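# Sort boxes: full ones to tote, empty ones to desks

## Task

Every box in the room that has contents must end up completely inside the tote, and every box with nothing in it must be returned to the desk it belongs to. Both must stay put on their own once the robot lets go. The robot must not tip over or finish leaning.

## Robot and tools

ROBOT. TidyBot++: a base on four powered casters (0.54 m long, 0.50 m wide, 0.38 m tall) with one seven-joint arm and a two-finger gripper. The shoulder is 0.12 m ahead of the base centre, 0.68 m up. Cameras: base_camera on the chassis, and wrist_camera, which faces along the fingers. The arm begins folded, hand down, sticking out up to 0.08 m past the base front, elbow up to 1.15 m high. A loose object may occasionally get nudged by something else.

FRAMES. Base frame: origin on the floor under the base centre, x forward, y left, z up. hand_pose is in this frame and marks the spot between the finger pads; its z runs out along the fingers and its y is the closing direction. Odometry frame is the base frame as it stood when the scene began. base_odometry counts wheel turns, so slipping looks like travel, and it drifts a few cm and degrees over many moves. Heading is positive leftward, -3.142 to 3.142. base_tilt is in degrees, positive for leaning forward or right, with a fixed bias near 1 degree.

execute_actions. Argument "actions": a list holding one action or none (none just reports state and images). Optional "cameras": list of "base_camera", "wrist_camera" or "all"; omitted, null or all gives both, [] gives none. An action may hold:
- "base": exactly one relative command, counted from where the last reported state put the base. translate_m: metres along x, forward positive, -2 to 2. strafe_m: metres along y, left positive, -2 to 2. rotate_rad: radians turned in place, counter-clockwise seen from above positive, -6.3 to 6.3.
- "joints": one object keyed by joint name, each value an absolute target. Arm joints in radians: joint_1_rad (unlimited; positive is clockwise from above, opposite to rotate_rad), joint_2_rad shoulder -2.249 to 2.249, joint_3_rad unlimited, joint_4_rad elbow -2.579 to 2.579, joint_5_rad unlimited, joint_6_rad wrist -2.099 to 2.099, joint_7_rad unlimited (hand down: positive turns it counter-clockwise from above; at 1.57 fingers open toward robot left/right). gripper_pos: 0 fully open to 1 fully closed. Unlimited joints go the short way; for large turns send steps below half a turn. Done tolerances: 0.039 for joints 1-4, 0.056 for 5-7, 0.03 gripper.
- "speeds": optional top-speed caps for this action's base motion: translate_m and strafe_m 0.05-0.5 m/s, rotate_rad 0.1-1.57 rad/s (default is the maximum).
Base and joint motions start together. A base move needing over 8.667 s at its speed is refused; any action stops after 15 s. An unknown key or out-of-range number refuses the whole call with no motion. Anything you leave out may still be driving to its earlier target.

ARM GEOMETRY. Upper arm 0.42 m, forearm 0.31 m, hand 0.31 m to the hand point. With joint_1_rad 0, joint_3_rad 3.14, joint_5_rad 0 the arm stays in the x-z plane; tilt from vertical (forward positive) is joint_2 for the upper arm, joint_2 - joint_4 for the forearm, joint_2 - joint_4 - joint_6 for the hand. Hand point offset from shoulder: forward = sum of length*sin(tilt), up = sum of length*cos(tilt). Joints move up to 1.39 rad/s (1.22 for joints 5-7). A downward hand reaches at most about 0.94 m above the floor, only near the base.

GRIPPER. Pad gap is roughly 85*(1-gripper_pos) mm. Closed fingertips extend about 20 mm beyond the hand point. At target 1, "done" means nothing was caught; "off_target" means an object stopped the fingers.

OTHER TOOLS. wait: "seconds" 0-10; reports state and images without new commands. zoom_image: "camera" and "region" [x0, y0, x1, y1] pixels from top-left, at most 504x504, on that camera's latest full image. read_manual: licence text only. finished_scene: "scene" number; ends that scene irreversibly, so call it only once the boxes rest correctly without the gripper's help. A reply without any tool call ends everything.

RESULT LINES. base_status and joint_status report each motion: done; off_target (resting away from target, maybe still pushing); contact_stop or time_out (target dropped, holding there). A blocked base shoves hard until it times out and can say done while short. "joint command not followed" plus "cause:" means a self-collision check held back the arm targets (gripper still acts); joints then read not_followed and may be retried later. on_its_own describes uncommanded motion. motor_effort gives percent of max per motor with the peak in brackets; readings are noisy. ARM HIT means the arm struck the base or itself. If a call reports a stop, the rest of that reply's calls are skipped.

ACCURACY. Friction leaves joints slightly off; improve by sending last command + (wanted - read). hand_pose itself can be 1-2 cm wrong; trust the images. Held loads make the arm sag; never command a joint to its read angle while holding.

AVOID. Tipping: never drive while the arm is snagged above about 0.8 m, and avoid sideways force on a raised hand; retract or back off if the robot leans. Driving the arm into things can trip a torque fault (joints 1-4 limit 104.5 N m, warning 56.7; joints 5-7 limit 51.3, warning 29.4), freezing arm and gripper for 10 s. Holding loads heats motors: MOTOR HOT at 60 °C, and at 75 °C an OVER-TEMPERATURE FAULT lets the arm sink, with joints showing limit_stop_at_motor_heat; resend targets afterward. Don't drop, slam or hard-push objects, and keep fingers off the floor.

Each tool is called after "Request:" by a JSON object that holds its "method" and its "body".

## Session

Request:
{"method": "execute_actions", "body": {"actions": []}}

Scene clock: 0.00 s.
base_odometry: x=+0.000 y=+0.000 heading=+0.000 (m, m, rad; odometry frame)
base_tilt: forward=+0.1 right=+0.1 (deg)
base_status: not commanded
joint_positions: joint_1_rad=+0.027 joint_2_rad=-0.319 joint_3_rad=+3.119 joint_4_rad=-2.505 joint_5_rad=-0.017 joint_6_rad=-0.903 joint_7_rad=+1.601 gripper_pos=+0.000
joint_status: not commanded
motor_effort: joint_1_rad=+0 joint_2_rad=-4 joint_3_rad=+0 joint_4_rad=+17 joint_5_rad=-1 joint_6_rad=+1 joint_7_rad=+0 (%)
hand_pose: x=+0.2598 y=+0.0040 z=+0.5889 quat_wxyz=(-0.003, +1.000, +0.008, +0.026) (m; base frame)
pictures: base_camera, wrist_camera
Images, in order (width x height): base_camera 644x364, wrist_camera 644x476.

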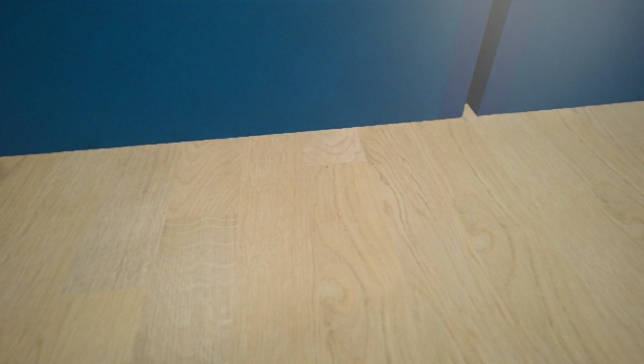

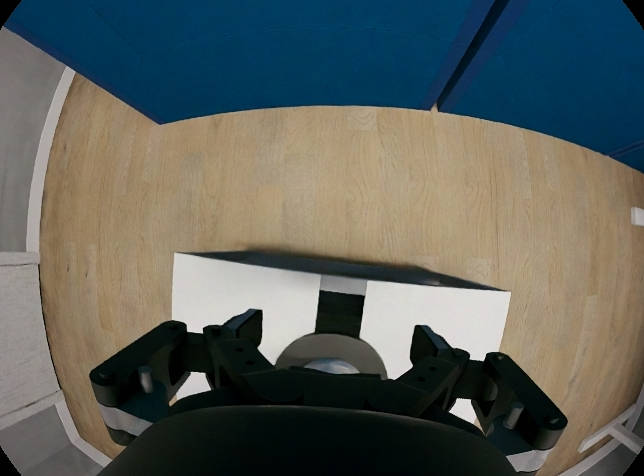

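Request:
{"method": "execute_actions", "body": {"actions": [{"joints":{"joint_2_rad":-0.5,"joint_4_rad":-0.9,"joint_6_rad":-1.5}}], "cameras": ["wrist_camera"]}}

Request:
{"method": "execute_actions", "body": {"actions": [{"base":{"rotate_rad":-1.57}}], "cameras": ["wrist_camera"]}}

Request:
{"method": "execute_actions", "body": {"actions": [{"base":{"rotate_rad":-1.57}}], "cameras": ["wrist_camera"]}}

Request:
{"method": "execute_actions", "body": {"actions": [{"base":{"rotate_rad":-1.57}}], "cameras": ["wrist_camera"]}}

Scene clock: 3.70 s.
base_odometry: x=+0.000 y=+0.000 heading=+0.000 (m, m, rad; odometry frame)
base_tilt: forward=+0.1 right=+0.1 (deg)
base_status: not commanded
joint_positions: joint_1_rad=+0.027 joint_2_rad=-0.488 joint_3_rad=+3.119 joint_4_rad=-0.910 joint_5_rad=-0.017 joint_6_rad=-1.473 joint_7_rad=+1.601 gripper_pos=+0.000
joint_status: all done
motor_effort: joint_1_rad=+0(0) joint_2_rad=+3(7) joint_3_rad=+0(0) joint_4_rad=+13(20) joint_5_rad=-1(1) joint_6_rad=+7(7) joint_7_rad=+0(0) (%)
hand_pose: x=+0.3452 y=+0.0109 z=+1.2407 quat_wxyz=(+0.008, +0.812, +0.017, +0.583) (m; base frame)
pictures: wrist_camera
Images, in order (width x height): wrist_camera 644x476.

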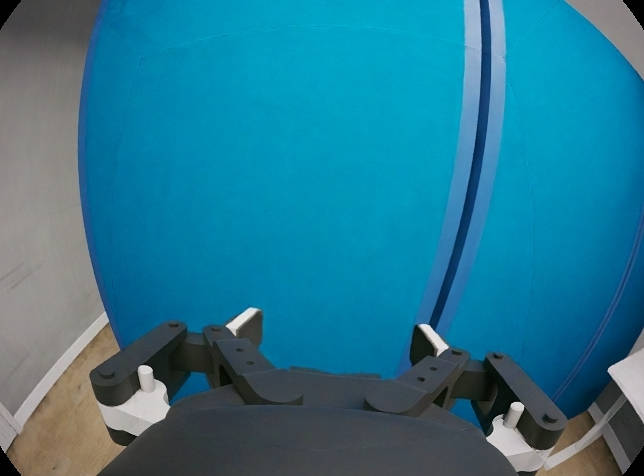

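Scene clock: 6.00 s.
base_odometry: x=+0.000 y=+0.000 heading=-1.569 (m, m, rad; odometry frame)
base_tilt: forward=+0.1 right=+0.1 (deg)
base_status: done
joint_positions: joint_1_rad=+0.027 joint_2_rad=-0.488 joint_3_rad=+3.119 joint_4_rad=-0.910 joint_5_rad=-0.017 joint_6_rad=-1.474 joint_7_rad=+1.601 gripper_pos=+0.000
joint_status: not commanded
motor_effort: joint_1_rad=+0(0) joint_2_rad=+5(5) joint_3_rad=+0(1) joint_4_rad=+13(13) joint_5_rad=-1(2) joint_6_rad=+8(7) joint_7_rad=+1(0) (%)
hand_pose: x=+0.3452 y=+0.0109 z=+1.2407 quat_wxyz=(+0.008, +0.812, +0.017, +0.583) (m; base frame)
pictures: wrist_camera
Images, in order (width x height): wrist_camera 644x476.

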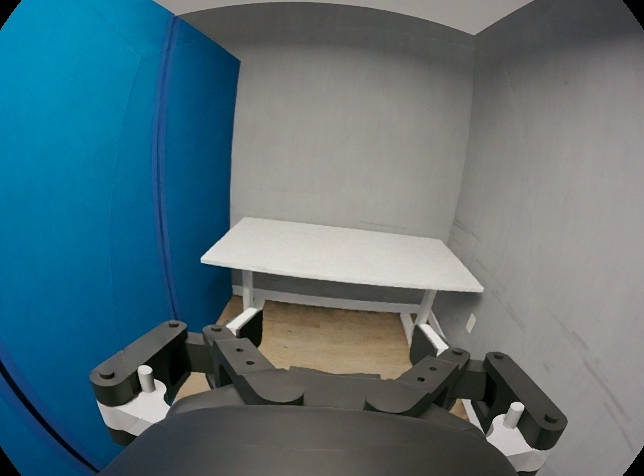

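Scene clock: 8.30 s.
base_odometry: x=+0.000 y=+0.000 heading=-3.138 (m, m, rad; odometry frame)
base_tilt: forward=+0.1 right=+0.1 (deg)
base_status: done
joint_positions: joint_1_rad=+0.027 joint_2_rad=-0.488 joint_3_rad=+3.119 joint_4_rad=-0.910 joint_5_rad=-0.017 joint_6_rad=-1.474 joint_7_rad=+1.601 gripper_pos=+0.000
joint_status: not commanded
motor_effort: joint_1_rad=+0(0) joint_2_rad=+4(4) joint_3_rad=+0(1) joint_4_rad=+12(13) joint_5_rad=-1(1) joint_6_rad=+7(7) joint_7_rad=+0(1) (%)
hand_pose: x=+0.3452 y=+0.0109 z=+1.2407 quat_wxyz=(+0.008, +0.812, +0.017, +0.583) (m; base frame)
pictures: wrist_camera
Images, in order (width x height): wrist_camera 644x476.

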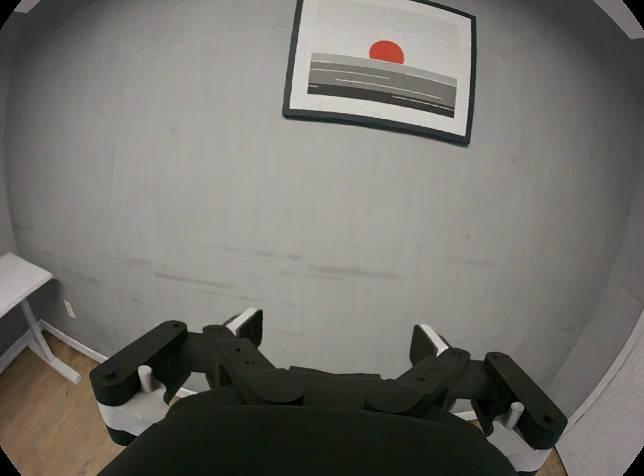

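Scene clock: 10.60 s.
base_odometry: x=+0.000 y=+0.000 heading=+1.577 (m, m, rad; odometry frame)
base_tilt: forward=+0.1 right=+0.1 (deg)
base_status: done
joint_positions: joint_1_rad=+0.027 joint_2_rad=-0.488 joint_3_rad=+3.119 joint_4_rad=-0.910 joint_5_rad=-0.017 joint_6_rad=-1.474 joint_7_rad=+1.601 gripper_pos=+0.000
joint_status: not commanded
motor_effort: joint_1_rad=+0(0) joint_2_rad=+4(4) joint_3_rad=+0(1) joint_4_rad=+12(13) joint_5_rad=-1(0) joint_6_rad=+7(7) joint_7_rad=+0(0) (%)
hand_pose: x=+0.3452 y=+0.0109 z=+1.2407 quat_wxyz=(+0.008, +0.812, +0.017, +0.583) (m; base frame)
pictures: wrist_camera
Images, in order (width x height): wrist_camera 644x476.

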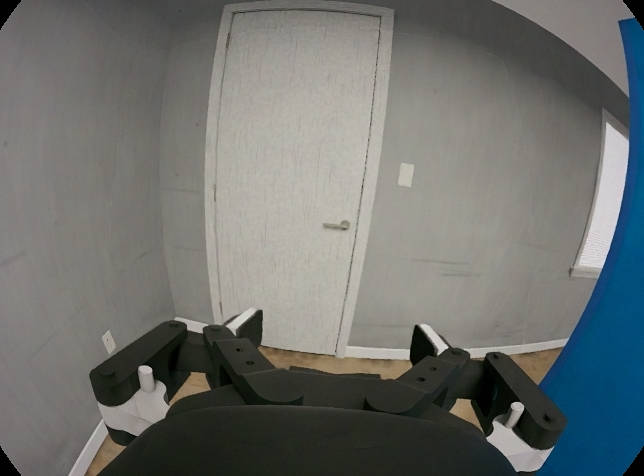

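Request:
{"method": "execute_actions", "body": {"actions": [{"base":{"translate_m":1.0}}]}}

Request:
{"method": "execute_actions", "body": {"actions": [{"base":{"rotate_rad":-1.5}}]}}

Scene clock: 14.33 s.
base_odometry: x=-0.003 y=+1.000 heading=+1.576 (m, m, rad; odometry frame)
base_tilt: forward=+0.1 right=+0.1 (deg)
base_status: done
joint_positions: joint_1_rad=+0.027 joint_2_rad=-0.496 joint_3_rad=+3.119 joint_4_rad=-0.909 joint_5_rad=-0.017 joint_6_rad=-1.475 joint_7_rad=+1.601 gripper_pos=+0.000
joint_status: not commanded
motor_effort: joint_1_rad=-1(0) joint_2_rad=+4(8) joint_3_rad=+0(0) joint_4_rad=+12(14) joint_5_rad=-1(1) joint_6_rad=+7(7) joint_7_rad=+0(0) (%)
hand_pose: x=+0.3405 y=+0.0111 z=+1.2423 quat_wxyz=(+0.008, +0.810, +0.017, +0.586) (m; base frame)
pictures: base_camera, wrist_camera
Images, in order (width x height): base_camera 644x364, wrist_camera 644x476.

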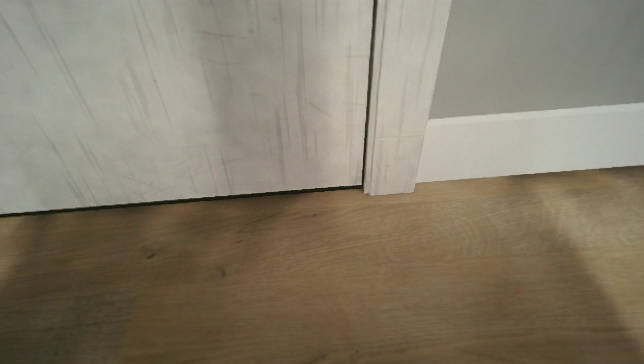

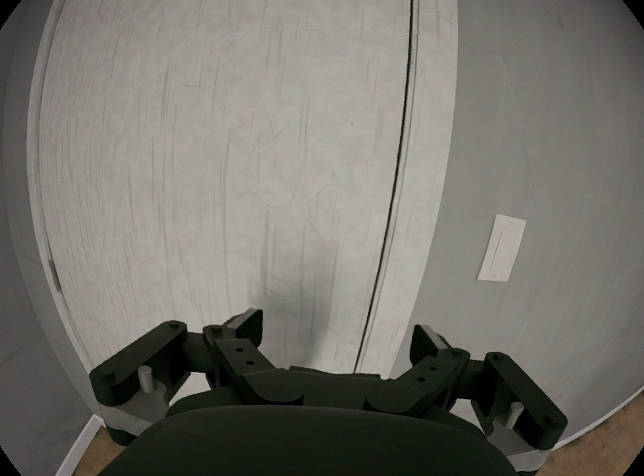

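Scene clock: 16.60 s.
base_odometry: x=-0.003 y=+1.000 heading=+0.077 (m, m, rad; odometry frame)
base_tilt: forward=+0.1 right=+0.1 (deg)
base_status: done
joint_positions: joint_1_rad=+0.027 joint_2_rad=-0.496 joint_3_rad=+3.119 joint_4_rad=-0.909 joint_5_rad=-0.017 joint_6_rad=-1.475 joint_7_rad=+1.601 gripper_pos=+0.000
joint_status: not commanded
motor_effort: joint_1_rad=-1(0) joint_2_rad=+4(5) joint_3_rad=+0(1) joint_4_rad=+12(13) joint_5_rad=-1(1) joint_6_rad=+7(7) joint_7_rad=-1(1) (%)
hand_pose: x=+0.3405 y=+0.0111 z=+1.2423 quat_wxyz=(+0.008, +0.810, +0.017, +0.586) (m; base frame)
pictures: base_camera, wrist_camera
Images, in order (width x height): base_camera 644x364, wrist_camera 644x476.

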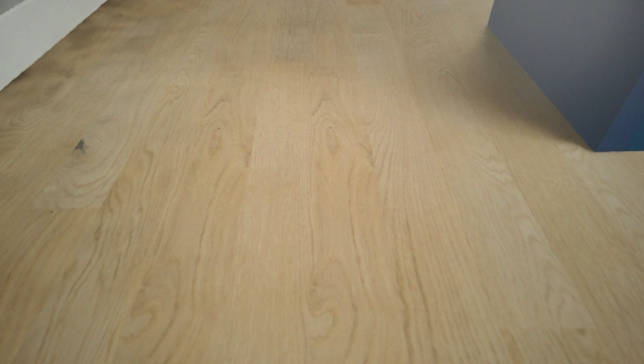

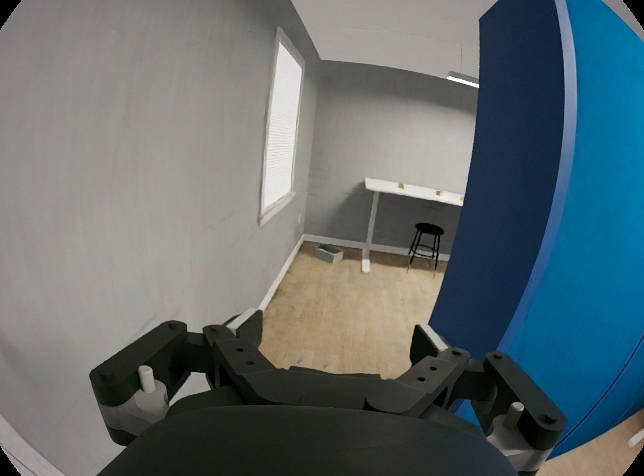

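Request:
{"method": "execute_actions", "body": {"actions": [{"base":{"strafe_m":0.08}}], "cameras": []}}

Request:
{"method": "execute_actions", "body": {"actions": [{"base":{"rotate_rad":0.04}}], "cameras": []}}

Request:
{"method": "execute_actions", "body": {"actions": [{"base":{"translate_m":1.9}}]}}

Request:
{"method": "execute_actions", "body": {"actions": [{"base":{"rotate_rad":-1.0}}], "cameras": ["wrist_camera"]}}

Request:
{"method": "execute_actions", "body": {"actions": [{"base":{"rotate_rad":-1.0}}], "cameras": ["wrist_camera"]}}

Scene clock: 18.33 s.
base_odometry: x=-0.009 y=+1.080 heading=+0.075 (m, m, rad; odometry frame)
base_tilt: forward=+0.1 right=+0.1 (deg)
base_status: done
joint_positions: joint_1_rad=+0.027 joint_2_rad=-0.496 joint_3_rad=+3.117 joint_4_rad=-0.909 joint_5_rad=-0.017 joint_6_rad=-1.475 joint_7_rad=+1.601 gripper_pos=+0.000
joint_status: not commanded
motor_effort: joint_1_rad=+0(0) joint_2_rad=+4(6) joint_3_rad=+0(2) joint_4_rad=+12(13) joint_5_rad=-1(0) joint_6_rad=+7(7) joint_7_rad=+0(1) (%)
hand_pose: x=+0.3405 y=+0.0117 z=+1.2423 quat_wxyz=(+0.008, +0.810, +0.018, +0.586) (m; base frame)
pictures: none
No camera images: the call's "cameras" was empty. Leave "cameras" out to get every camera's image.

Scene clock: 18.97 s.
base_odometry: x=-0.009 y=+1.080 heading=+0.115 (m, m, rad; odometry frame)
base_tilt: forward=+0.1 right=+0.1 (deg)
base_status: done
joint_positions: joint_1_rad=+0.027 joint_2_rad=-0.496 joint_3_rad=+3.117 joint_4_rad=-0.909 joint_5_rad=-0.017 joint_6_rad=-1.475 joint_7_rad=+1.601 gripper_pos=+0.000
joint_status: not commanded
motor_effort: joint_1_rad=-1(2) joint_2_rad=+4(4) joint_3_rad=+0(0) joint_4_rad=+13(12) joint_5_rad=-1(2) joint_6_rad=+7(7) joint_7_rad=+0(0) (%)
hand_pose: x=+0.3405 y=+0.0117 z=+1.2423 quat_wxyz=(+0.008, +0.810, +0.018, +0.586) (m; base frame)
pictures: none
No camera images: the call's "cameras" was empty. Leave "cameras" out to get every camera's image.

Scene clock: 24.13 s.
base_odometry: x=+1.878 y=+1.298 heading=+0.115 (m, m, rad; odometry frame)
base_tilt: forward=+0.1 right=+0.1 (deg)
base_status: done
joint_positions: joint_1_rad=+0.027 joint_2_rad=-0.497 joint_3_rad=+3.117 joint_4_rad=-0.908 joint_5_rad=-0.017 joint_6_rad=-1.476 joint_7_rad=+1.601 gripper_pos=+0.000
joint_status: not commanded
motor_effort: joint_1_rad=-1(0) joint_2_rad=+4(9) joint_3_rad=+0(1) joint_4_rad=+13(13) joint_5_rad=-1(2) joint_6_rad=+7(7) joint_7_rad=+0(0) (%)
hand_pose: x=+0.3397 y=+0.0118 z=+1.2427 quat_wxyz=(+0.008, +0.810, +0.018, +0.587) (m; base frame)
pictures: base_camera, wrist_camera
Images, in order (width x height): base_camera 644x364, wrist_camera 644x476.

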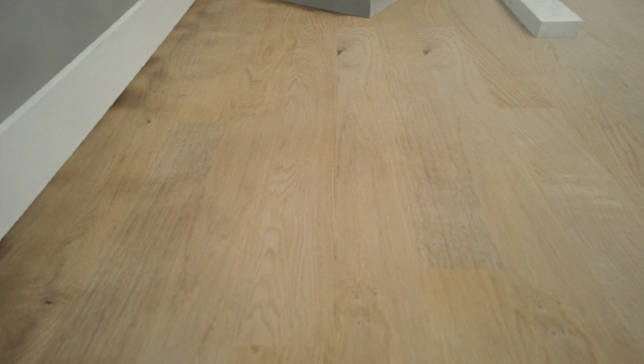

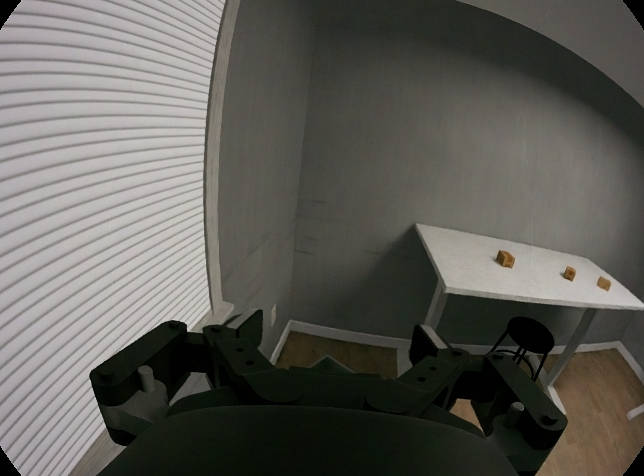

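Scene clock: 26.03 s.
base_odometry: x=+1.878 y=+1.298 heading=-0.884 (m, m, rad; odometry frame)
base_tilt: forward=+0.1 right=+0.1 (deg)
base_status: done
joint_positions: joint_1_rad=+0.027 joint_2_rad=-0.497 joint_3_rad=+3.117 joint_4_rad=-0.908 joint_5_rad=-0.017 joint_6_rad=-1.476 joint_7_rad=+1.601 gripper_pos=+0.000
joint_status: not commanded
motor_effort: joint_1_rad=+0(1) joint_2_rad=+5(4) joint_3_rad=+0(2) joint_4_rad=+12(13) joint_5_rad=-1(0) joint_6_rad=+7(7) joint_7_rad=+0(0) (%)
hand_pose: x=+0.3397 y=+0.0118 z=+1.2427 quat_wxyz=(+0.008, +0.810, +0.018, +0.587) (m; base frame)
pictures: wrist_camera
Images, in order (width x height): wrist_camera 644x476.

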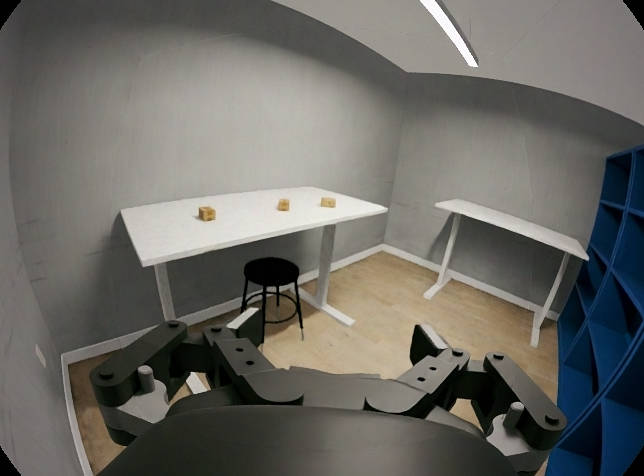

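Scene clock: 27.93 s.
base_odometry: x=+1.878 y=+1.299 heading=-1.883 (m, m, rad; odometry frame)
base_tilt: forward=+0.1 right=+0.1 (deg)
base_status: done
joint_positions: joint_1_rad=+0.027 joint_2_rad=-0.497 joint_3_rad=+3.117 joint_4_rad=-0.908 joint_5_rad=-0.017 joint_6_rad=-1.476 joint_7_rad=+1.601 gripper_pos=+0.000
joint_status: not commanded
motor_effort: joint_1_rad=-1(0) joint_2_rad=+5(4) joint_3_rad=+0(1) joint_4_rad=+13(12) joint_5_rad=-1(1) joint_6_rad=+7(7) joint_7_rad=+0(0) (%)
hand_pose: x=+0.3397 y=+0.0118 z=+1.2427 quat_wxyz=(+0.008, +0.810, +0.018, +0.587) (m; base frame)
pictures: wrist_camera
Images, in order (width x height): wrist_camera 644x476.

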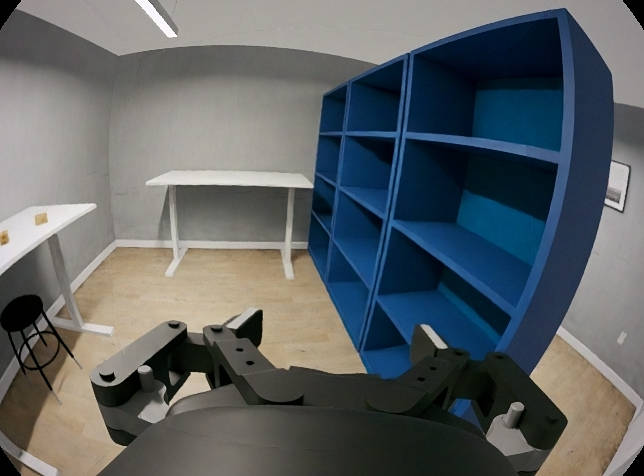

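Request:
{"method": "execute_actions", "body": {"actions": [{"base":{"rotate_rad":1.95}}], "cameras": []}}

Request:
{"method": "execute_actions", "body": {"actions": [{"base":{"strafe_m":-0.8}}]}}

Scene clock: 31.17 s.
base_odometry: x=+1.878 y=+1.299 heading=+0.066 (m, m, rad; odometry frame)
base_tilt: forward=+0.1 right=+0.1 (deg)
base_status: done
joint_positions: joint_1_rad=+0.027 joint_2_rad=-0.497 joint_3_rad=+3.117 joint_4_rad=-0.908 joint_5_rad=-0.017 joint_6_rad=-1.476 joint_7_rad=+1.601 gripper_pos=+0.000
joint_status: not commanded
motor_effort: joint_1_rad=+0(1) joint_2_rad=+5(5) joint_3_rad=+0(1) joint_4_rad=+12(13) joint_5_rad=-1(0) joint_6_rad=+7(7) joint_7_rad=-1(0) (%)
hand_pose: x=+0.3397 y=+0.0117 z=+1.2427 quat_wxyz=(+0.008, +0.810, +0.018, +0.587) (m; base frame)
pictures: none
No camera images: the call's "cameras" was empty. Leave "cameras" out to get every camera's image.

Scene clock: 34.13 s.
base_odometry: x=+1.932 y=+0.500 heading=+0.067 (m, m, rad; odometry frame)
base_tilt: forward=+0.1 right=+0.1 (deg)
base_status: done
joint_positions: joint_1_rad=+0.027 joint_2_rad=-0.497 joint_3_rad=+3.117 joint_4_rad=-0.908 joint_5_rad=-0.017 joint_6_rad=-1.476 joint_7_rad=+1.601 gripper_pos=+0.000
joint_status: not commanded
motor_effort: joint_1_rad=+0(1) joint_2_rad=+4(6) joint_3_rad=+0(2) joint_4_rad=+12(13) joint_5_rad=-1(0) joint_6_rad=+7(7) joint_7_rad=+0(0) (%)
hand_pose: x=+0.3397 y=+0.0118 z=+1.2427 quat_wxyz=(+0.008, +0.810, +0.018, +0.587) (m; base frame)
pictures: base_camera, wrist_camera
Images, in order (width x height): base_camera 644x364, wrist_camera 644x476.

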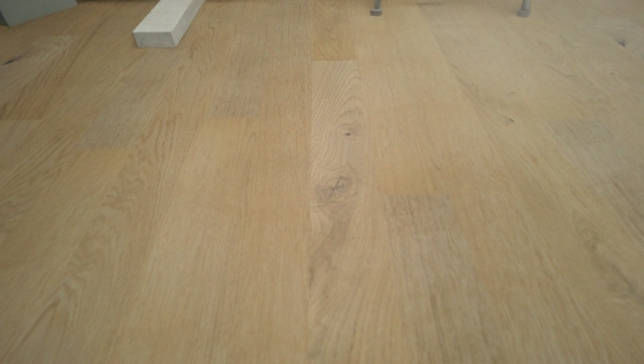

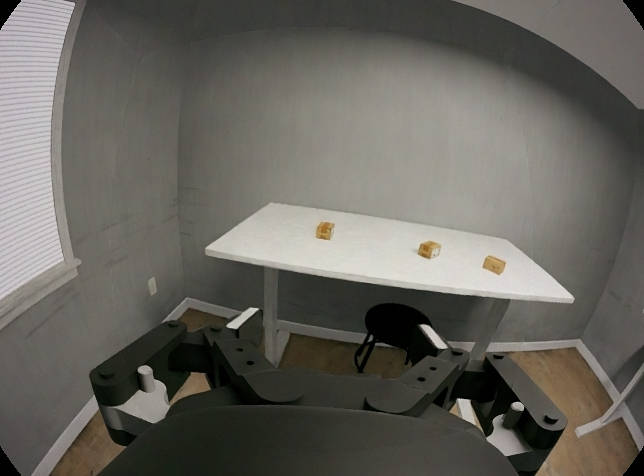

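Request:
{"method": "execute_actions", "body": {"actions": [{"joints":{"joint_2_rad":-0.3,"joint_4_rad":-2.3,"joint_6_rad":0.43}}], "cameras": ["wrist_camera"]}}

Scene clock: 37.60 s.
base_odometry: x=+1.932 y=+0.500 heading=+0.067 (m, m, rad; odometry frame)
base_tilt: forward=+0.1 right=+0.1 (deg)
base_status: not commanded
joint_positions: joint_1_rad=+0.027 joint_2_rad=-0.318 joint_3_rad=+3.117 joint_4_rad=-2.288 joint_5_rad=-0.017 joint_6_rad=+0.405 joint_7_rad=+1.601 gripper_pos=+0.000
joint_status: all done
motor_effort: joint_1_rad=-2(0) joint_2_rad=-9(10) joint_3_rad=+0(0) joint_4_rad=+21(24) joint_5_rad=-1(1) joint_6_rad=+8(7) joint_7_rad=+0(0) (%)
hand_pose: x=+0.5880 y=-0.0004 z=+0.9612 quat_wxyz=(+0.012, +0.705, +0.004, +0.709) (m; base frame)
pictures: wrist_camera
Images, in order (width x height): wrist_camera 644x476.

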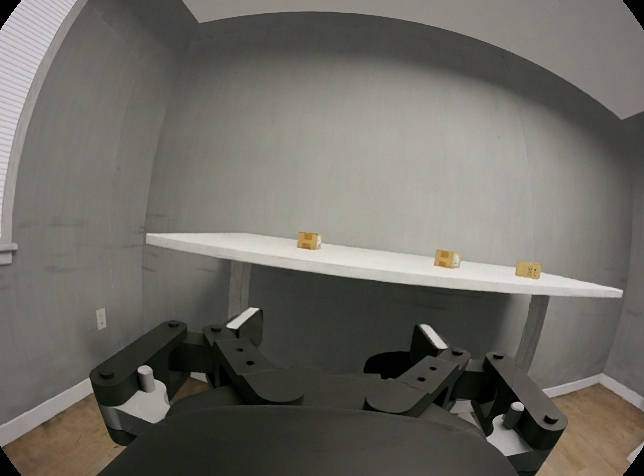

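Request:
{"method": "zoom_image", "body": {"camera": "wrist_camera", "region": [260, 200, 580, 300]}}

Region (260, 200, 580, 300) of wrist_camera's 644x476 image, scaled by 1.575; it fills the top 158 rows of this view, and the rest is white.

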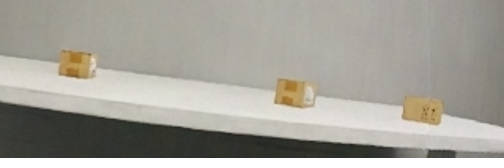

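Request:
{"method": "execute_actions", "body": {"actions": [{"joints":{"joint_2_rad":-0.02,"joint_4_rad":-1.22,"joint_6_rad":-0.9},"base":{"strafe_m":0.05}}], "cameras": []}}

Request:
{"method": "execute_actions", "body": {"actions": [{"base":{"translate_m":0.35}}]}}

Scene clock: 41.53 s.
base_odometry: x=+1.929 y=+0.550 heading=+0.066 (m, m, rad; odometry frame)
base_tilt: forward=+0.1 right=+0.1 (deg)
base_status: done
joint_positions: joint_1_rad=+0.027 joint_2_rad=-0.039 joint_3_rad=+3.116 joint_4_rad=-1.233 joint_5_rad=-0.017 joint_6_rad=-0.875 joint_7_rad=+1.601 gripper_pos=+0.000
joint_status: all done
motor_effort: joint_1_rad=-1(1) joint_2_rad=-18(17) joint_3_rad=-1(2) joint_4_rad=+21(23) joint_5_rad=-1(1) joint_6_rad=+7(8) joint_7_rad=-1(0) (%)
hand_pose: x=+0.6679 y=+0.0049 z=+1.0693 quat_wxyz=(+0.000, +0.860, +0.011, +0.511) (m; base frame)
pictures: none
No camera images: the call's "cameras" was empty. Leave "cameras" out to get every camera's image.

Scene clock: 43.57 s.
base_odometry: x=+2.278 y=+0.573 heading=+0.065 (m, m, rad; odometry frame)
base_tilt: forward=+0.1 right=+0.1 (deg)
base_status: done
joint_positions: joint_1_rad=+0.027 joint_2_rad=-0.019 joint_3_rad=+3.116 joint_4_rad=-1.231 joint_5_rad=-0.017 joint_6_rad=-0.878 joint_7_rad=+1.601 gripper_pos=+0.000
joint_status: not commanded
motor_effort: joint_1_rad=-1(2) joint_2_rad=-19(22) joint_3_rad=-1(3) joint_4_rad=+21(22) joint_5_rad=-1(2) joint_6_rad=+7(7) joint_7_rad=+0(0) (%)
hand_pose: x=+0.6754 y=+0.0047 z=+1.0583 quat_wxyz=(+0.000, +0.865, +0.011, +0.502) (m; base frame)
pictures: base_camera, wrist_camera
Images, in order (width x height): base_camera 644x364, wrist_camera 644x476.

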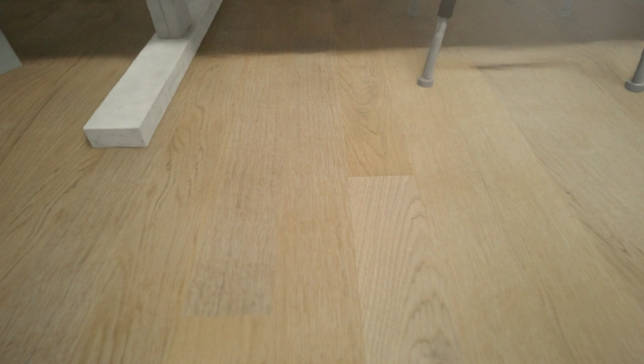

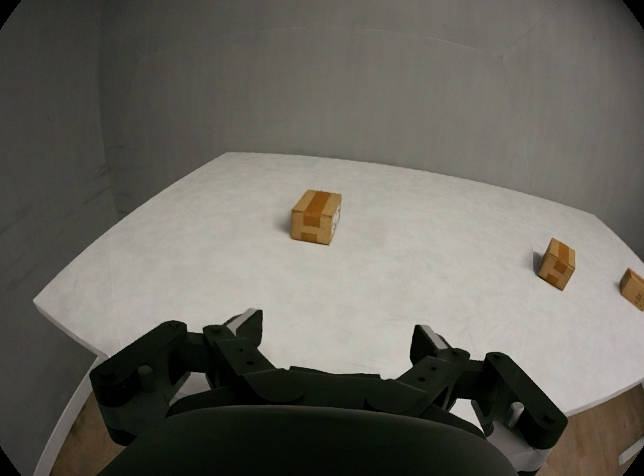

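Request:
{"method": "execute_actions", "body": {"actions": [{"joints":{"joint_1_rad":0.23},"base":{"strafe_m":0.165}}], "cameras": []}}

Request:
{"method": "execute_actions", "body": {"actions": [{"base":{"translate_m":0.22}}]}}

Scene clock: 46.53 s.
base_odometry: x=+2.268 y=+0.738 heading=+0.065 (m, m, rad; odometry frame)
base_tilt: forward=+0.1 right=+0.1 (deg)
base_status: done
joint_positions: joint_1_rad=+0.221 joint_2_rad=-0.019 joint_3_rad=+3.117 joint_4_rad=-1.231 joint_5_rad=-0.017 joint_6_rad=-0.879 joint_7_rad=+1.601 gripper_pos=+0.000
joint_status: all done
motor_effort: joint_1_rad=+0(3) joint_2_rad=-19(19) joint_3_rad=-1(3) joint_4_rad=+21(21) joint_5_rad=-1(2) joint_6_rad=+6(7) joint_7_rad=+0(0) (%)
hand_pose: x=+0.6657 y=-0.1031 z=+1.0583 quat_wxyz=(+0.049, +0.862, -0.073, +0.499) (m; base frame)
pictures: none
No camera images: the call's "cameras" was empty. Leave "cameras" out to get every camera's image.

Scene clock: 48.23 s.
base_odometry: x=+2.487 y=+0.752 heading=+0.066 (m, m, rad; odometry frame)
base_tilt: forward=+0.1 right=+0.1 (deg)
base_status: done
joint_positions: joint_1_rad=+0.222 joint_2_rad=-0.014 joint_3_rad=+3.117 joint_4_rad=-1.230 joint_5_rad=-0.017 joint_6_rad=-0.879 joint_7_rad=+1.601 gripper_pos=+0.000
joint_status: not commanded
motor_effort: joint_1_rad=-1(2) joint_2_rad=-19(23) joint_3_rad=-1(2) joint_4_rad=+21(23) joint_5_rad=-1(2) joint_6_rad=+6(7) joint_7_rad=+0(1) (%)
hand_pose: x=+0.6673 y=-0.1041 z=+1.0559 quat_wxyz=(+0.049, +0.863, -0.074, +0.497) (m; base frame)
pictures: base_camera, wrist_camera
Images, in order (width x height): base_camera 644x364, wrist_camera 644x476.

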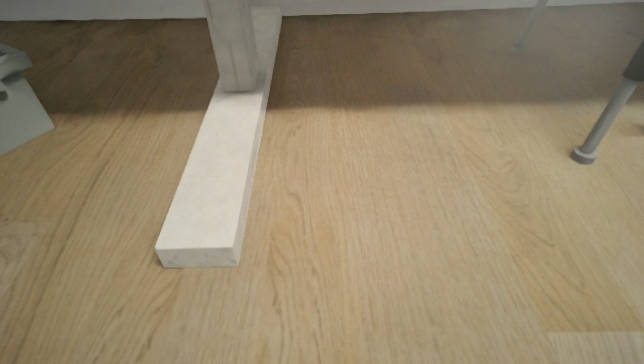

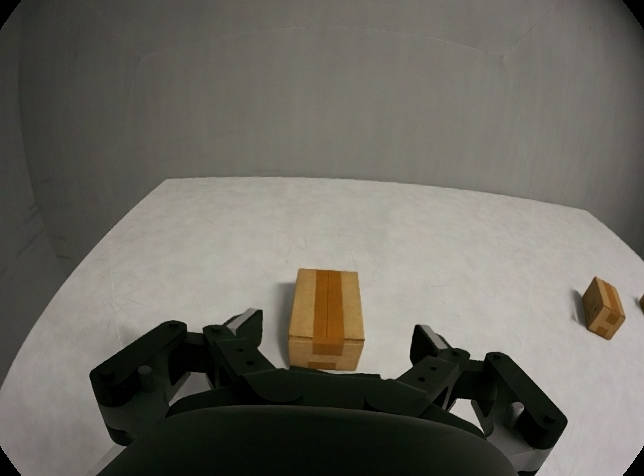

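Request:
{"method": "execute_actions", "body": {"actions": [{"joints":{"joint_2_rad":0.175,"joint_4_rad":-1.125,"joint_6_rad":-0.80},"base":{"strafe_m":0.012}}], "cameras": ["wrist_camera"]}}

Scene clock: 50.53 s.
base_odometry: x=+2.487 y=+0.764 heading=+0.066 (m, m, rad; odometry frame)
base_tilt: forward=+0.1 right=+0.1 (deg)
base_status: done
joint_positions: joint_1_rad=+0.225 joint_2_rad=+0.179 joint_3_rad=+3.117 joint_4_rad=-1.139 joint_5_rad=-0.017 joint_6_rad=-0.826 joint_7_rad=+1.601 gripper_pos=+0.000
joint_status: all done
motor_effort: joint_1_rad=-1(3) joint_2_rad=-26(28) joint_3_rad=-1(3) joint_4_rad=+21(23) joint_5_rad=-1(2) joint_6_rad=+6(7) joint_7_rad=+0(0) (%)
hand_pose: x=+0.7475 y=-0.1237 z=+1.0059 quat_wxyz=(+0.045, +0.875, -0.078, +0.477) (m; base frame)
pictures: wrist_camera
Images, in order (width x height): wrist_camera 644x476.

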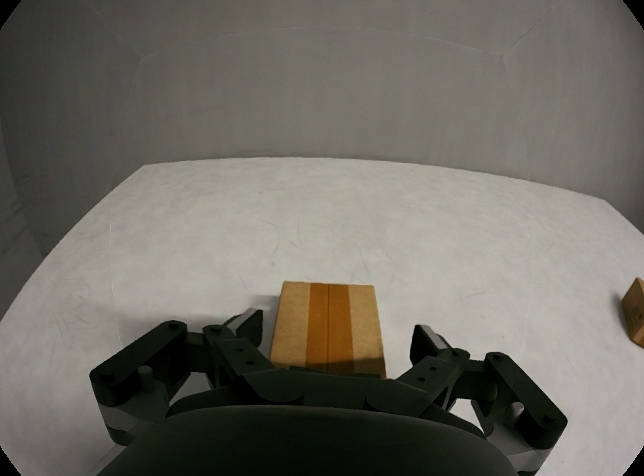

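Request:
{"method": "execute_actions", "body": {"actions": [{"base":{"strafe_m":0.01}}], "cameras": []}}

Request:
{"method": "execute_actions", "body": {"actions": [{"joints":{"joint_4_rad":-1.215,"joint_6_rad":-0.745}}], "cameras": ["wrist_camera"]}}

Scene clock: 53.83 s.
base_odometry: x=+2.486 y=+0.774 heading=+0.065 (m, m, rad; odometry frame)
base_tilt: forward=+0.1 right=+0.1 (deg)
base_status: done
joint_positions: joint_1_rad=+0.226 joint_2_rad=+0.179 joint_3_rad=+3.117 joint_4_rad=-1.139 joint_5_rad=-0.017 joint_6_rad=-0.825 joint_7_rad=+1.601 gripper_pos=+0.000
joint_status: not commanded
motor_effort: joint_1_rad=-1(2) joint_2_rad=-26(29) joint_3_rad=-1(3) joint_4_rad=+21(23) joint_5_rad=-1(2) joint_6_rad=+6(6) joint_7_rad=+0(0) (%)
hand_pose: x=+0.7475 y=-0.1246 z=+1.0063 quat_wxyz=(+0.045, +0.874, -0.078, +0.477) (m; base frame)
pictures: none
No camera images: the call's "cameras" was empty. Leave "cameras" out to get every camera's image.

Scene clock: 54.73 s.
base_odometry: x=+2.486 y=+0.774 heading=+0.065 (m, m, rad; odometry frame)
base_tilt: forward=+0.1 right=+0.1 (deg)
base_status: not commanded
joint_positions: joint_1_rad=+0.226 joint_2_rad=+0.179 joint_3_rad=+3.117 joint_4_rad=-1.208 joint_5_rad=-0.017 joint_6_rad=-0.771 joint_7_rad=+1.601 gripper_pos=+0.000
joint_status: all done
motor_effort: joint_1_rad=-1(1) joint_2_rad=-26(27) joint_3_rad=-1(1) joint_4_rad=+21(22) joint_5_rad=-1(1) joint_6_rad=+6(6) joint_7_rad=+0(0) (%)
hand_pose: x=+0.7495 y=-0.1251 z=+0.9809 quat_wxyz=(+0.045, +0.878, -0.079, +0.470) (m; base frame)
pictures: wrist_camera
Images, in order (width x height): wrist_camera 644x476.

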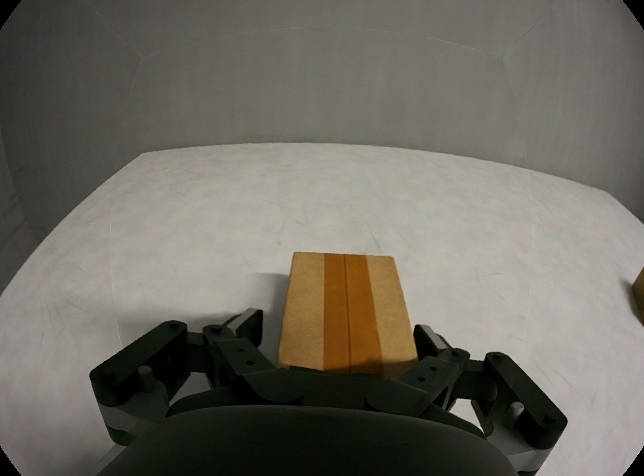

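Request:
{"method": "execute_actions", "body": {"actions": [{"joints":{"gripper_pos":1.0}}], "cameras": ["wrist_camera"]}}

Scene clock: 56.17 s.
base_odometry: x=+2.486 y=+0.774 heading=+0.065 (m, m, rad; odometry frame)
base_tilt: forward=+0.1 right=+0.1 (deg)
base_status: not commanded
joint_positions: joint_1_rad=+0.226 joint_2_rad=+0.179 joint_3_rad=+3.117 joint_4_rad=-1.208 joint_5_rad=-0.017 joint_6_rad=-0.770 joint_7_rad=+1.601 gripper_pos=+0.349
joint_status: gripper_pos off_target (ended at +0.349, target +1.000)
motor_effort: joint_1_rad=+0(0) joint_2_rad=-26(27) joint_3_rad=-1(1) joint_4_rad=+22(22) joint_5_rad=-1(1) joint_6_rad=+7(6) joint_7_rad=-1(0) (%)
hand_pose: x=+0.7498 y=-0.1252 z=+0.9816 quat_wxyz=(+0.045, +0.877, -0.079, +0.471) (m; base frame)
pictures: wrist_camera
Images, in order (width x height): wrist_camera 644x476.

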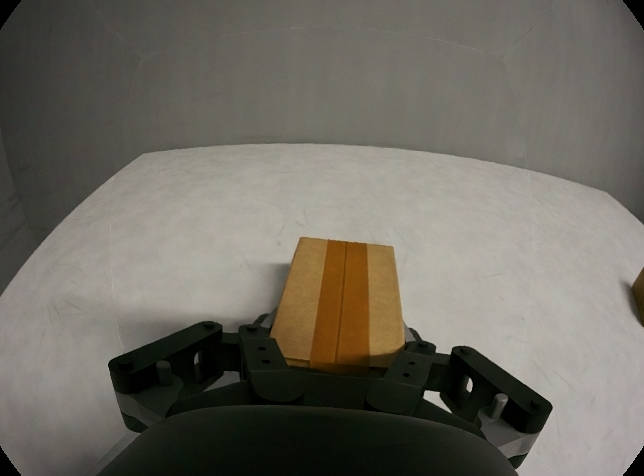

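Gripped (~57 mm). Lift to the earlier pose to compare effort.

Request:
{"method": "execute_actions", "body": {"actions": [{"joints":{"joint_4_rad":-1.05,"joint_6_rad":-0.9}}], "cameras": ["wrist_camera"]}}

Request:
{"method": "execute_actions", "body": {"actions": [], "cameras": []}}

Scene clock: 57.60 s.
base_odometry: x=+2.486 y=+0.774 heading=+0.065 (m, m, rad; odometry frame)
base_tilt: forward=+0.1 right=+0.1 (deg)
base_status: not commanded
joint_positions: joint_1_rad=+0.226 joint_2_rad=+0.178 joint_3_rad=+3.117 joint_4_rad=-1.060 joint_5_rad=-0.017 joint_6_rad=-0.875 joint_7_rad=+1.601 gripper_pos=+0.349
joint_status: all done
motor_effort: joint_1_rad=+0(0) joint_2_rad=-25(28) joint_3_rad=-1(1) joint_4_rad=+21(23) joint_5_rad=-1(1) joint_6_rad=+7(7) joint_7_rad=+0(0) (%)
hand_pose: x=+0.7448 y=-0.1240 z=+1.0383 quat_wxyz=(+0.047, +0.867, -0.077, +0.490) (m; base frame)
pictures: wrist_camera
Images, in order (width x height): wrist_camera 644x476.

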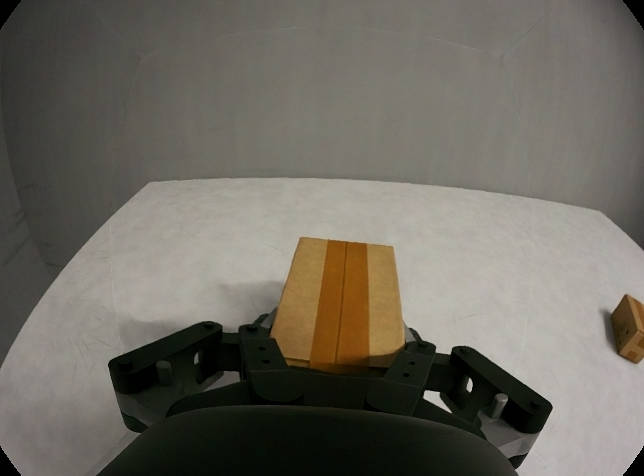

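Scene clock: 57.60 s.
base_odometry: x=+2.486 y=+0.774 heading=+0.065 (m, m, rad; odometry frame)
base_tilt: forward=+0.1 right=+0.1 (deg)
base_status: not commanded
joint_positions: joint_1_rad=+0.226 joint_2_rad=+0.178 joint_3_rad=+3.117 joint_4_rad=-1.060 joint_5_rad=-0.017 joint_6_rad=-0.875 joint_7_rad=+1.601 gripper_pos=+0.349
joint_status: all done
motor_effort: joint_1_rad=+0(0) joint_2_rad=-25(28) joint_3_rad=-1(1) joint_4_rad=+21(23) joint_5_rad=-1(1) joint_6_rad=+7(7) joint_7_rad=+0(0) (%)
hand_pose: x=+0.7448 y=-0.1240 z=+1.0383 quat_wxyz=(+0.047, +0.867, -0.077, +0.490) (m; base frame)
pictures: none
No camera images: the call's "cameras" was empty. Leave "cameras" out to get every camera's image.

Request:
{"method": "execute_actions", "body": {"actions": [{"joints":{"joint_4_rad":-1.21,"joint_6_rad":-0.745}}], "cameras": []}}

Request:
{"method": "execute_actions", "body": {"actions": [{"joints":{"gripper_pos":0.0}}], "cameras": ["wrist_camera"]}}

Request:
{"method": "execute_actions", "body": {"actions": [{"joints":{"joint_2_rad":-0.02,"joint_4_rad":-1.15,"joint_6_rad":-0.97,"joint_1_rad":0.03}}], "cameras": []}}

Request:
{"method": "execute_actions", "body": {"actions": [{"base":{"translate_m":-0.2}}], "cameras": []}}

Request:
{"method": "execute_actions", "body": {"actions": [{"base":{"strafe_m":-0.65}}]}}

Scene clock: 59.33 s.
base_odometry: x=+2.486 y=+0.774 heading=+0.065 (m, m, rad; odometry frame)
base_tilt: forward=+0.1 right=+0.1 (deg)
base_status: not commanded
joint_positions: joint_1_rad=+0.226 joint_2_rad=+0.178 joint_3_rad=+3.117 joint_4_rad=-1.203 joint_5_rad=-0.017 joint_6_rad=-0.772 joint_7_rad=+1.601 gripper_pos=+0.349
joint_status: all done
motor_effort: joint_1_rad=+0(0) joint_2_rad=-27(27) joint_3_rad=-1(1) joint_4_rad=+22(23) joint_5_rad=-1(1) joint_6_rad=+6(7) joint_7_rad=-1(1) (%)
hand_pose: x=+0.7497 y=-0.1251 z=+0.9842 quat_wxyz=(+0.045, +0.877, -0.079, +0.472) (m; base frame)
pictures: none
No camera images: the call's "cameras" was empty. Leave "cameras" out to get every camera's image.

Scene clock: 60.43 s.
base_odometry: x=+2.486 y=+0.774 heading=+0.065 (m, m, rad; odometry frame)
base_tilt: forward=+0.1 right=+0.1 (deg)
base_status: not commanded
joint_positions: joint_1_rad=+0.226 joint_2_rad=+0.178 joint_3_rad=+3.117 joint_4_rad=-1.203 joint_5_rad=-0.017 joint_6_rad=-0.772 joint_7_rad=+1.601 gripper_pos=+0.000
joint_status: all done
motor_effort: joint_1_rad=-1(0) joint_2_rad=-26(26) joint_3_rad=-1(1) joint_4_rad=+21(22) joint_5_rad=-1(1) joint_6_rad=+6(7) joint_7_rad=+0(0) (%)
hand_pose: x=+0.7497 y=-0.1252 z=+0.9843 quat_wxyz=(+0.045, +0.877, -0.079, +0.473) (m; base frame)
pictures: wrist_camera
Images, in order (width x height): wrist_camera 644x476.

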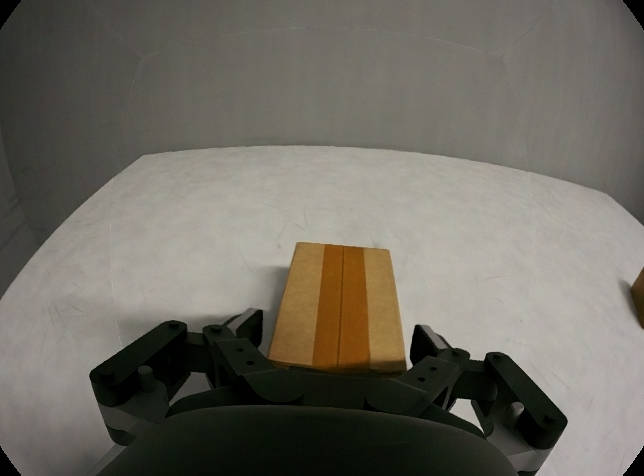

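Scene clock: 61.87 s.
base_odometry: x=+2.486 y=+0.774 heading=+0.065 (m, m, rad; odometry frame)
base_tilt: forward=+0.1 right=+0.1 (deg)
base_status: not commanded
joint_positions: joint_1_rad=+0.032 joint_2_rad=-0.026 joint_3_rad=+3.114 joint_4_rad=-1.155 joint_5_rad=-0.017 joint_6_rad=-0.944 joint_7_rad=+1.601 gripper_pos=+0.000
joint_status: all done
motor_effort: joint_1_rad=+0(1) joint_2_rad=-19(28) joint_3_rad=-1(1) joint_4_rad=+21(22) joint_5_rad=-1(2) joint_6_rad=+7(7) joint_7_rad=+1(0) (%)
hand_pose: x=+0.6648 y=+0.0038 z=+1.0868 quat_wxyz=(+0.001, +0.861, +0.011, +0.509) (m; base frame)
pictures: none
No camera images: the call's "cameras" was empty. Leave "cameras" out to get every camera's image.

Scene clock: 63.50 s.
base_odometry: x=+2.287 y=+0.761 heading=+0.065 (m, m, rad; odometry frame)
base_tilt: forward=+0.1 right=+0.1 (deg)
base_status: done
joint_positions: joint_1_rad=+0.032 joint_2_rad=-0.027 joint_3_rad=+3.114 joint_4_rad=-1.155 joint_5_rad=-0.017 joint_6_rad=-0.948 joint_7_rad=+1.601 gripper_pos=+0.000
joint_status: not commanded
motor_effort: joint_1_rad=+0(0) joint_2_rad=-18(21) joint_3_rad=-1(0) joint_4_rad=+20(22) joint_5_rad=-1(1) joint_6_rad=+7(7) joint_7_rad=+0(0) (%)
hand_pose: x=+0.6636 y=+0.0036 z=+1.0868 quat_wxyz=(+0.001, +0.861, +0.011, +0.508) (m; base frame)
pictures: none
No camera images: the call's "cameras" was empty. Leave "cameras" out to get every camera's image.

Scene clock: 66.17 s.
base_odometry: x=+2.328 y=+0.113 heading=+0.064 (m, m, rad; odometry frame)
base_tilt: forward=+0.1 right=+0.1 (deg)
base_status: done
joint_positions: joint_1_rad=+0.031 joint_2_rad=-0.027 joint_3_rad=+3.116 joint_4_rad=-1.155 joint_5_rad=-0.017 joint_6_rad=-0.948 joint_7_rad=+1.601 gripper_pos=+0.000
joint_status: not commanded
motor_effort: joint_1_rad=-1(2) joint_2_rad=-18(19) joint_3_rad=-1(2) joint_4_rad=+20(21) joint_5_rad=-1(2) joint_6_rad=+6(6) joint_7_rad=+0(1) (%)
hand_pose: x=+0.6636 y=+0.0028 z=+1.0867 quat_wxyz=(+0.001, +0.861, +0.010, +0.508) (m; base frame)
pictures: base_camera, wrist_camera
Images, in order (width x height): base_camera 644x364, wrist_camera 644x476.

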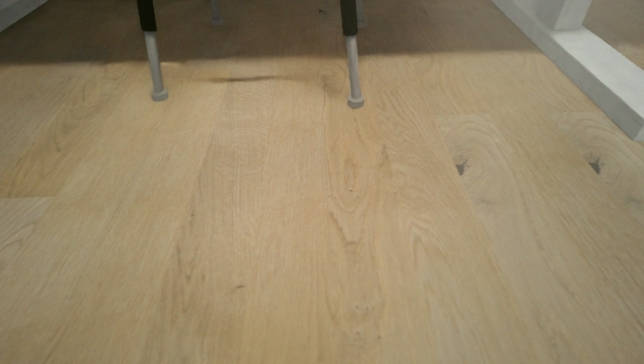

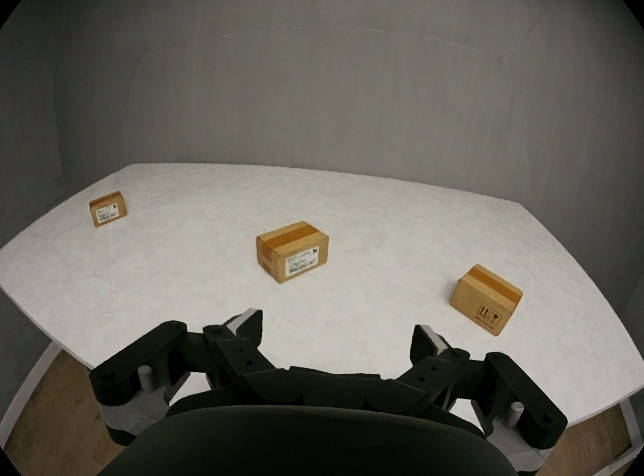

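Request:
{"method": "execute_actions", "body": {"actions": [{"joints":{"joint_1_rad":0.83},"base":{"strafe_m":0.55}}], "cameras": []}}

Request:
{"method": "execute_actions", "body": {"actions": [{"base":{"translate_m":0.3}}]}}

Scene clock: 69.63 s.
base_odometry: x=+2.293 y=+0.662 heading=+0.065 (m, m, rad; odometry frame)
base_tilt: forward=+0.1 right=+0.1 (deg)
base_status: done
joint_positions: joint_1_rad=+0.820 joint_2_rad=-0.026 joint_3_rad=+3.122 joint_4_rad=-1.154 joint_5_rad=-0.017 joint_6_rad=-0.951 joint_7_rad=+1.601 gripper_pos=+0.000
joint_status: all done
motor_effort: joint_1_rad=+0(2) joint_2_rad=-18(20) joint_3_rad=-1(3) joint_4_rad=+20(22) joint_5_rad=-1(2) joint_6_rad=+6(7) joint_7_rad=+1(0) (%)
hand_pose: x=+0.5025 y=-0.3869 z=+1.0858 quat_wxyz=(+0.197, +0.799, -0.324, +0.467) (m; base frame)
pictures: none
No camera images: the call's "cameras" was empty. Leave "cameras" out to get every camera's image.

Scene clock: 71.57 s.
base_odometry: x=+2.592 y=+0.681 heading=+0.066 (m, m, rad; odometry frame)
base_tilt: forward=+0.1 right=+0.1 (deg)
base_status: done
joint_positions: joint_1_rad=+0.824 joint_2_rad=-0.021 joint_3_rad=+3.120 joint_4_rad=-1.154 joint_5_rad=-0.017 joint_6_rad=-0.951 joint_7_rad=+1.601 gripper_pos=+0.000
joint_status: not commanded
motor_effort: joint_1_rad=+0(1) joint_2_rad=-18(21) joint_3_rad=-1(1) joint_4_rad=+21(21) joint_5_rad=-1(2) joint_6_rad=+7(7) joint_7_rad=+0(0) (%)
hand_pose: x=+0.5030 y=-0.3892 z=+1.0831 quat_wxyz=(+0.197, +0.800, -0.326, +0.465) (m; base frame)
pictures: base_camera, wrist_camera
Images, in order (width x height): base_camera 644x364, wrist_camera 644x476.

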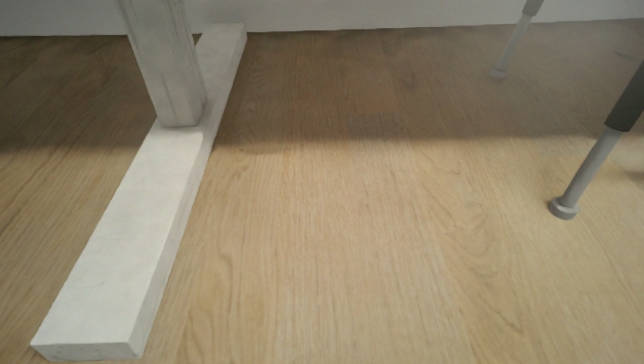

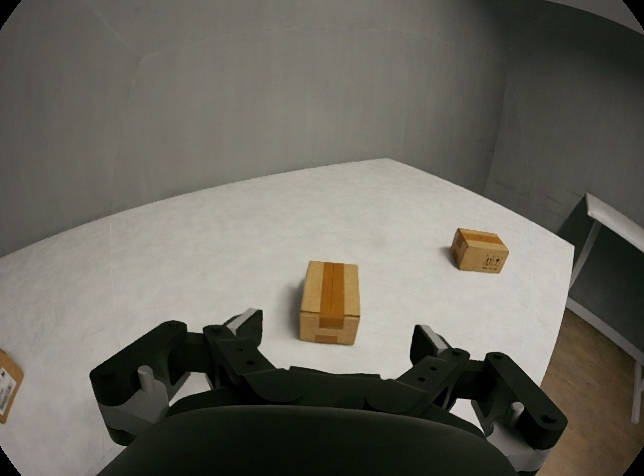

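Request:
{"method": "execute_actions", "body": {"actions": [{"joints":{"joint_1_rad":0.795,"joint_2_rad":0.34,"joint_4_rad":-0.83,"joint_6_rad":-0.96}}], "cameras": ["wrist_camera"]}}

Scene clock: 74.43 s.
base_odometry: x=+2.592 y=+0.681 heading=+0.066 (m, m, rad; odometry frame)
base_tilt: forward=+0.1 right=+0.1 (deg)
base_status: not commanded
joint_positions: joint_1_rad=+0.806 joint_2_rad=+0.344 joint_3_rad=+3.120 joint_4_rad=-0.845 joint_5_rad=-0.017 joint_6_rad=-0.951 joint_7_rad=+1.601 gripper_pos=+0.000
joint_status: all done
motor_effort: joint_1_rad=-1(0) joint_2_rad=-31(32) joint_3_rad=-1(2) joint_4_rad=+20(22) joint_5_rad=-1(1) joint_6_rad=+6(7) joint_7_rad=+0(0) (%)
hand_pose: x=+0.6129 y=-0.4899 z=+1.0270 quat_wxyz=(+0.180, +0.814, -0.326, +0.445) (m; base frame)
pictures: wrist_camera
Images, in order (width x height): wrist_camera 644x476.

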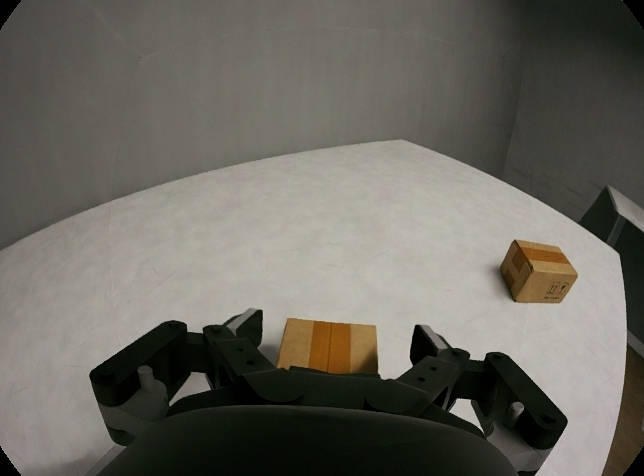

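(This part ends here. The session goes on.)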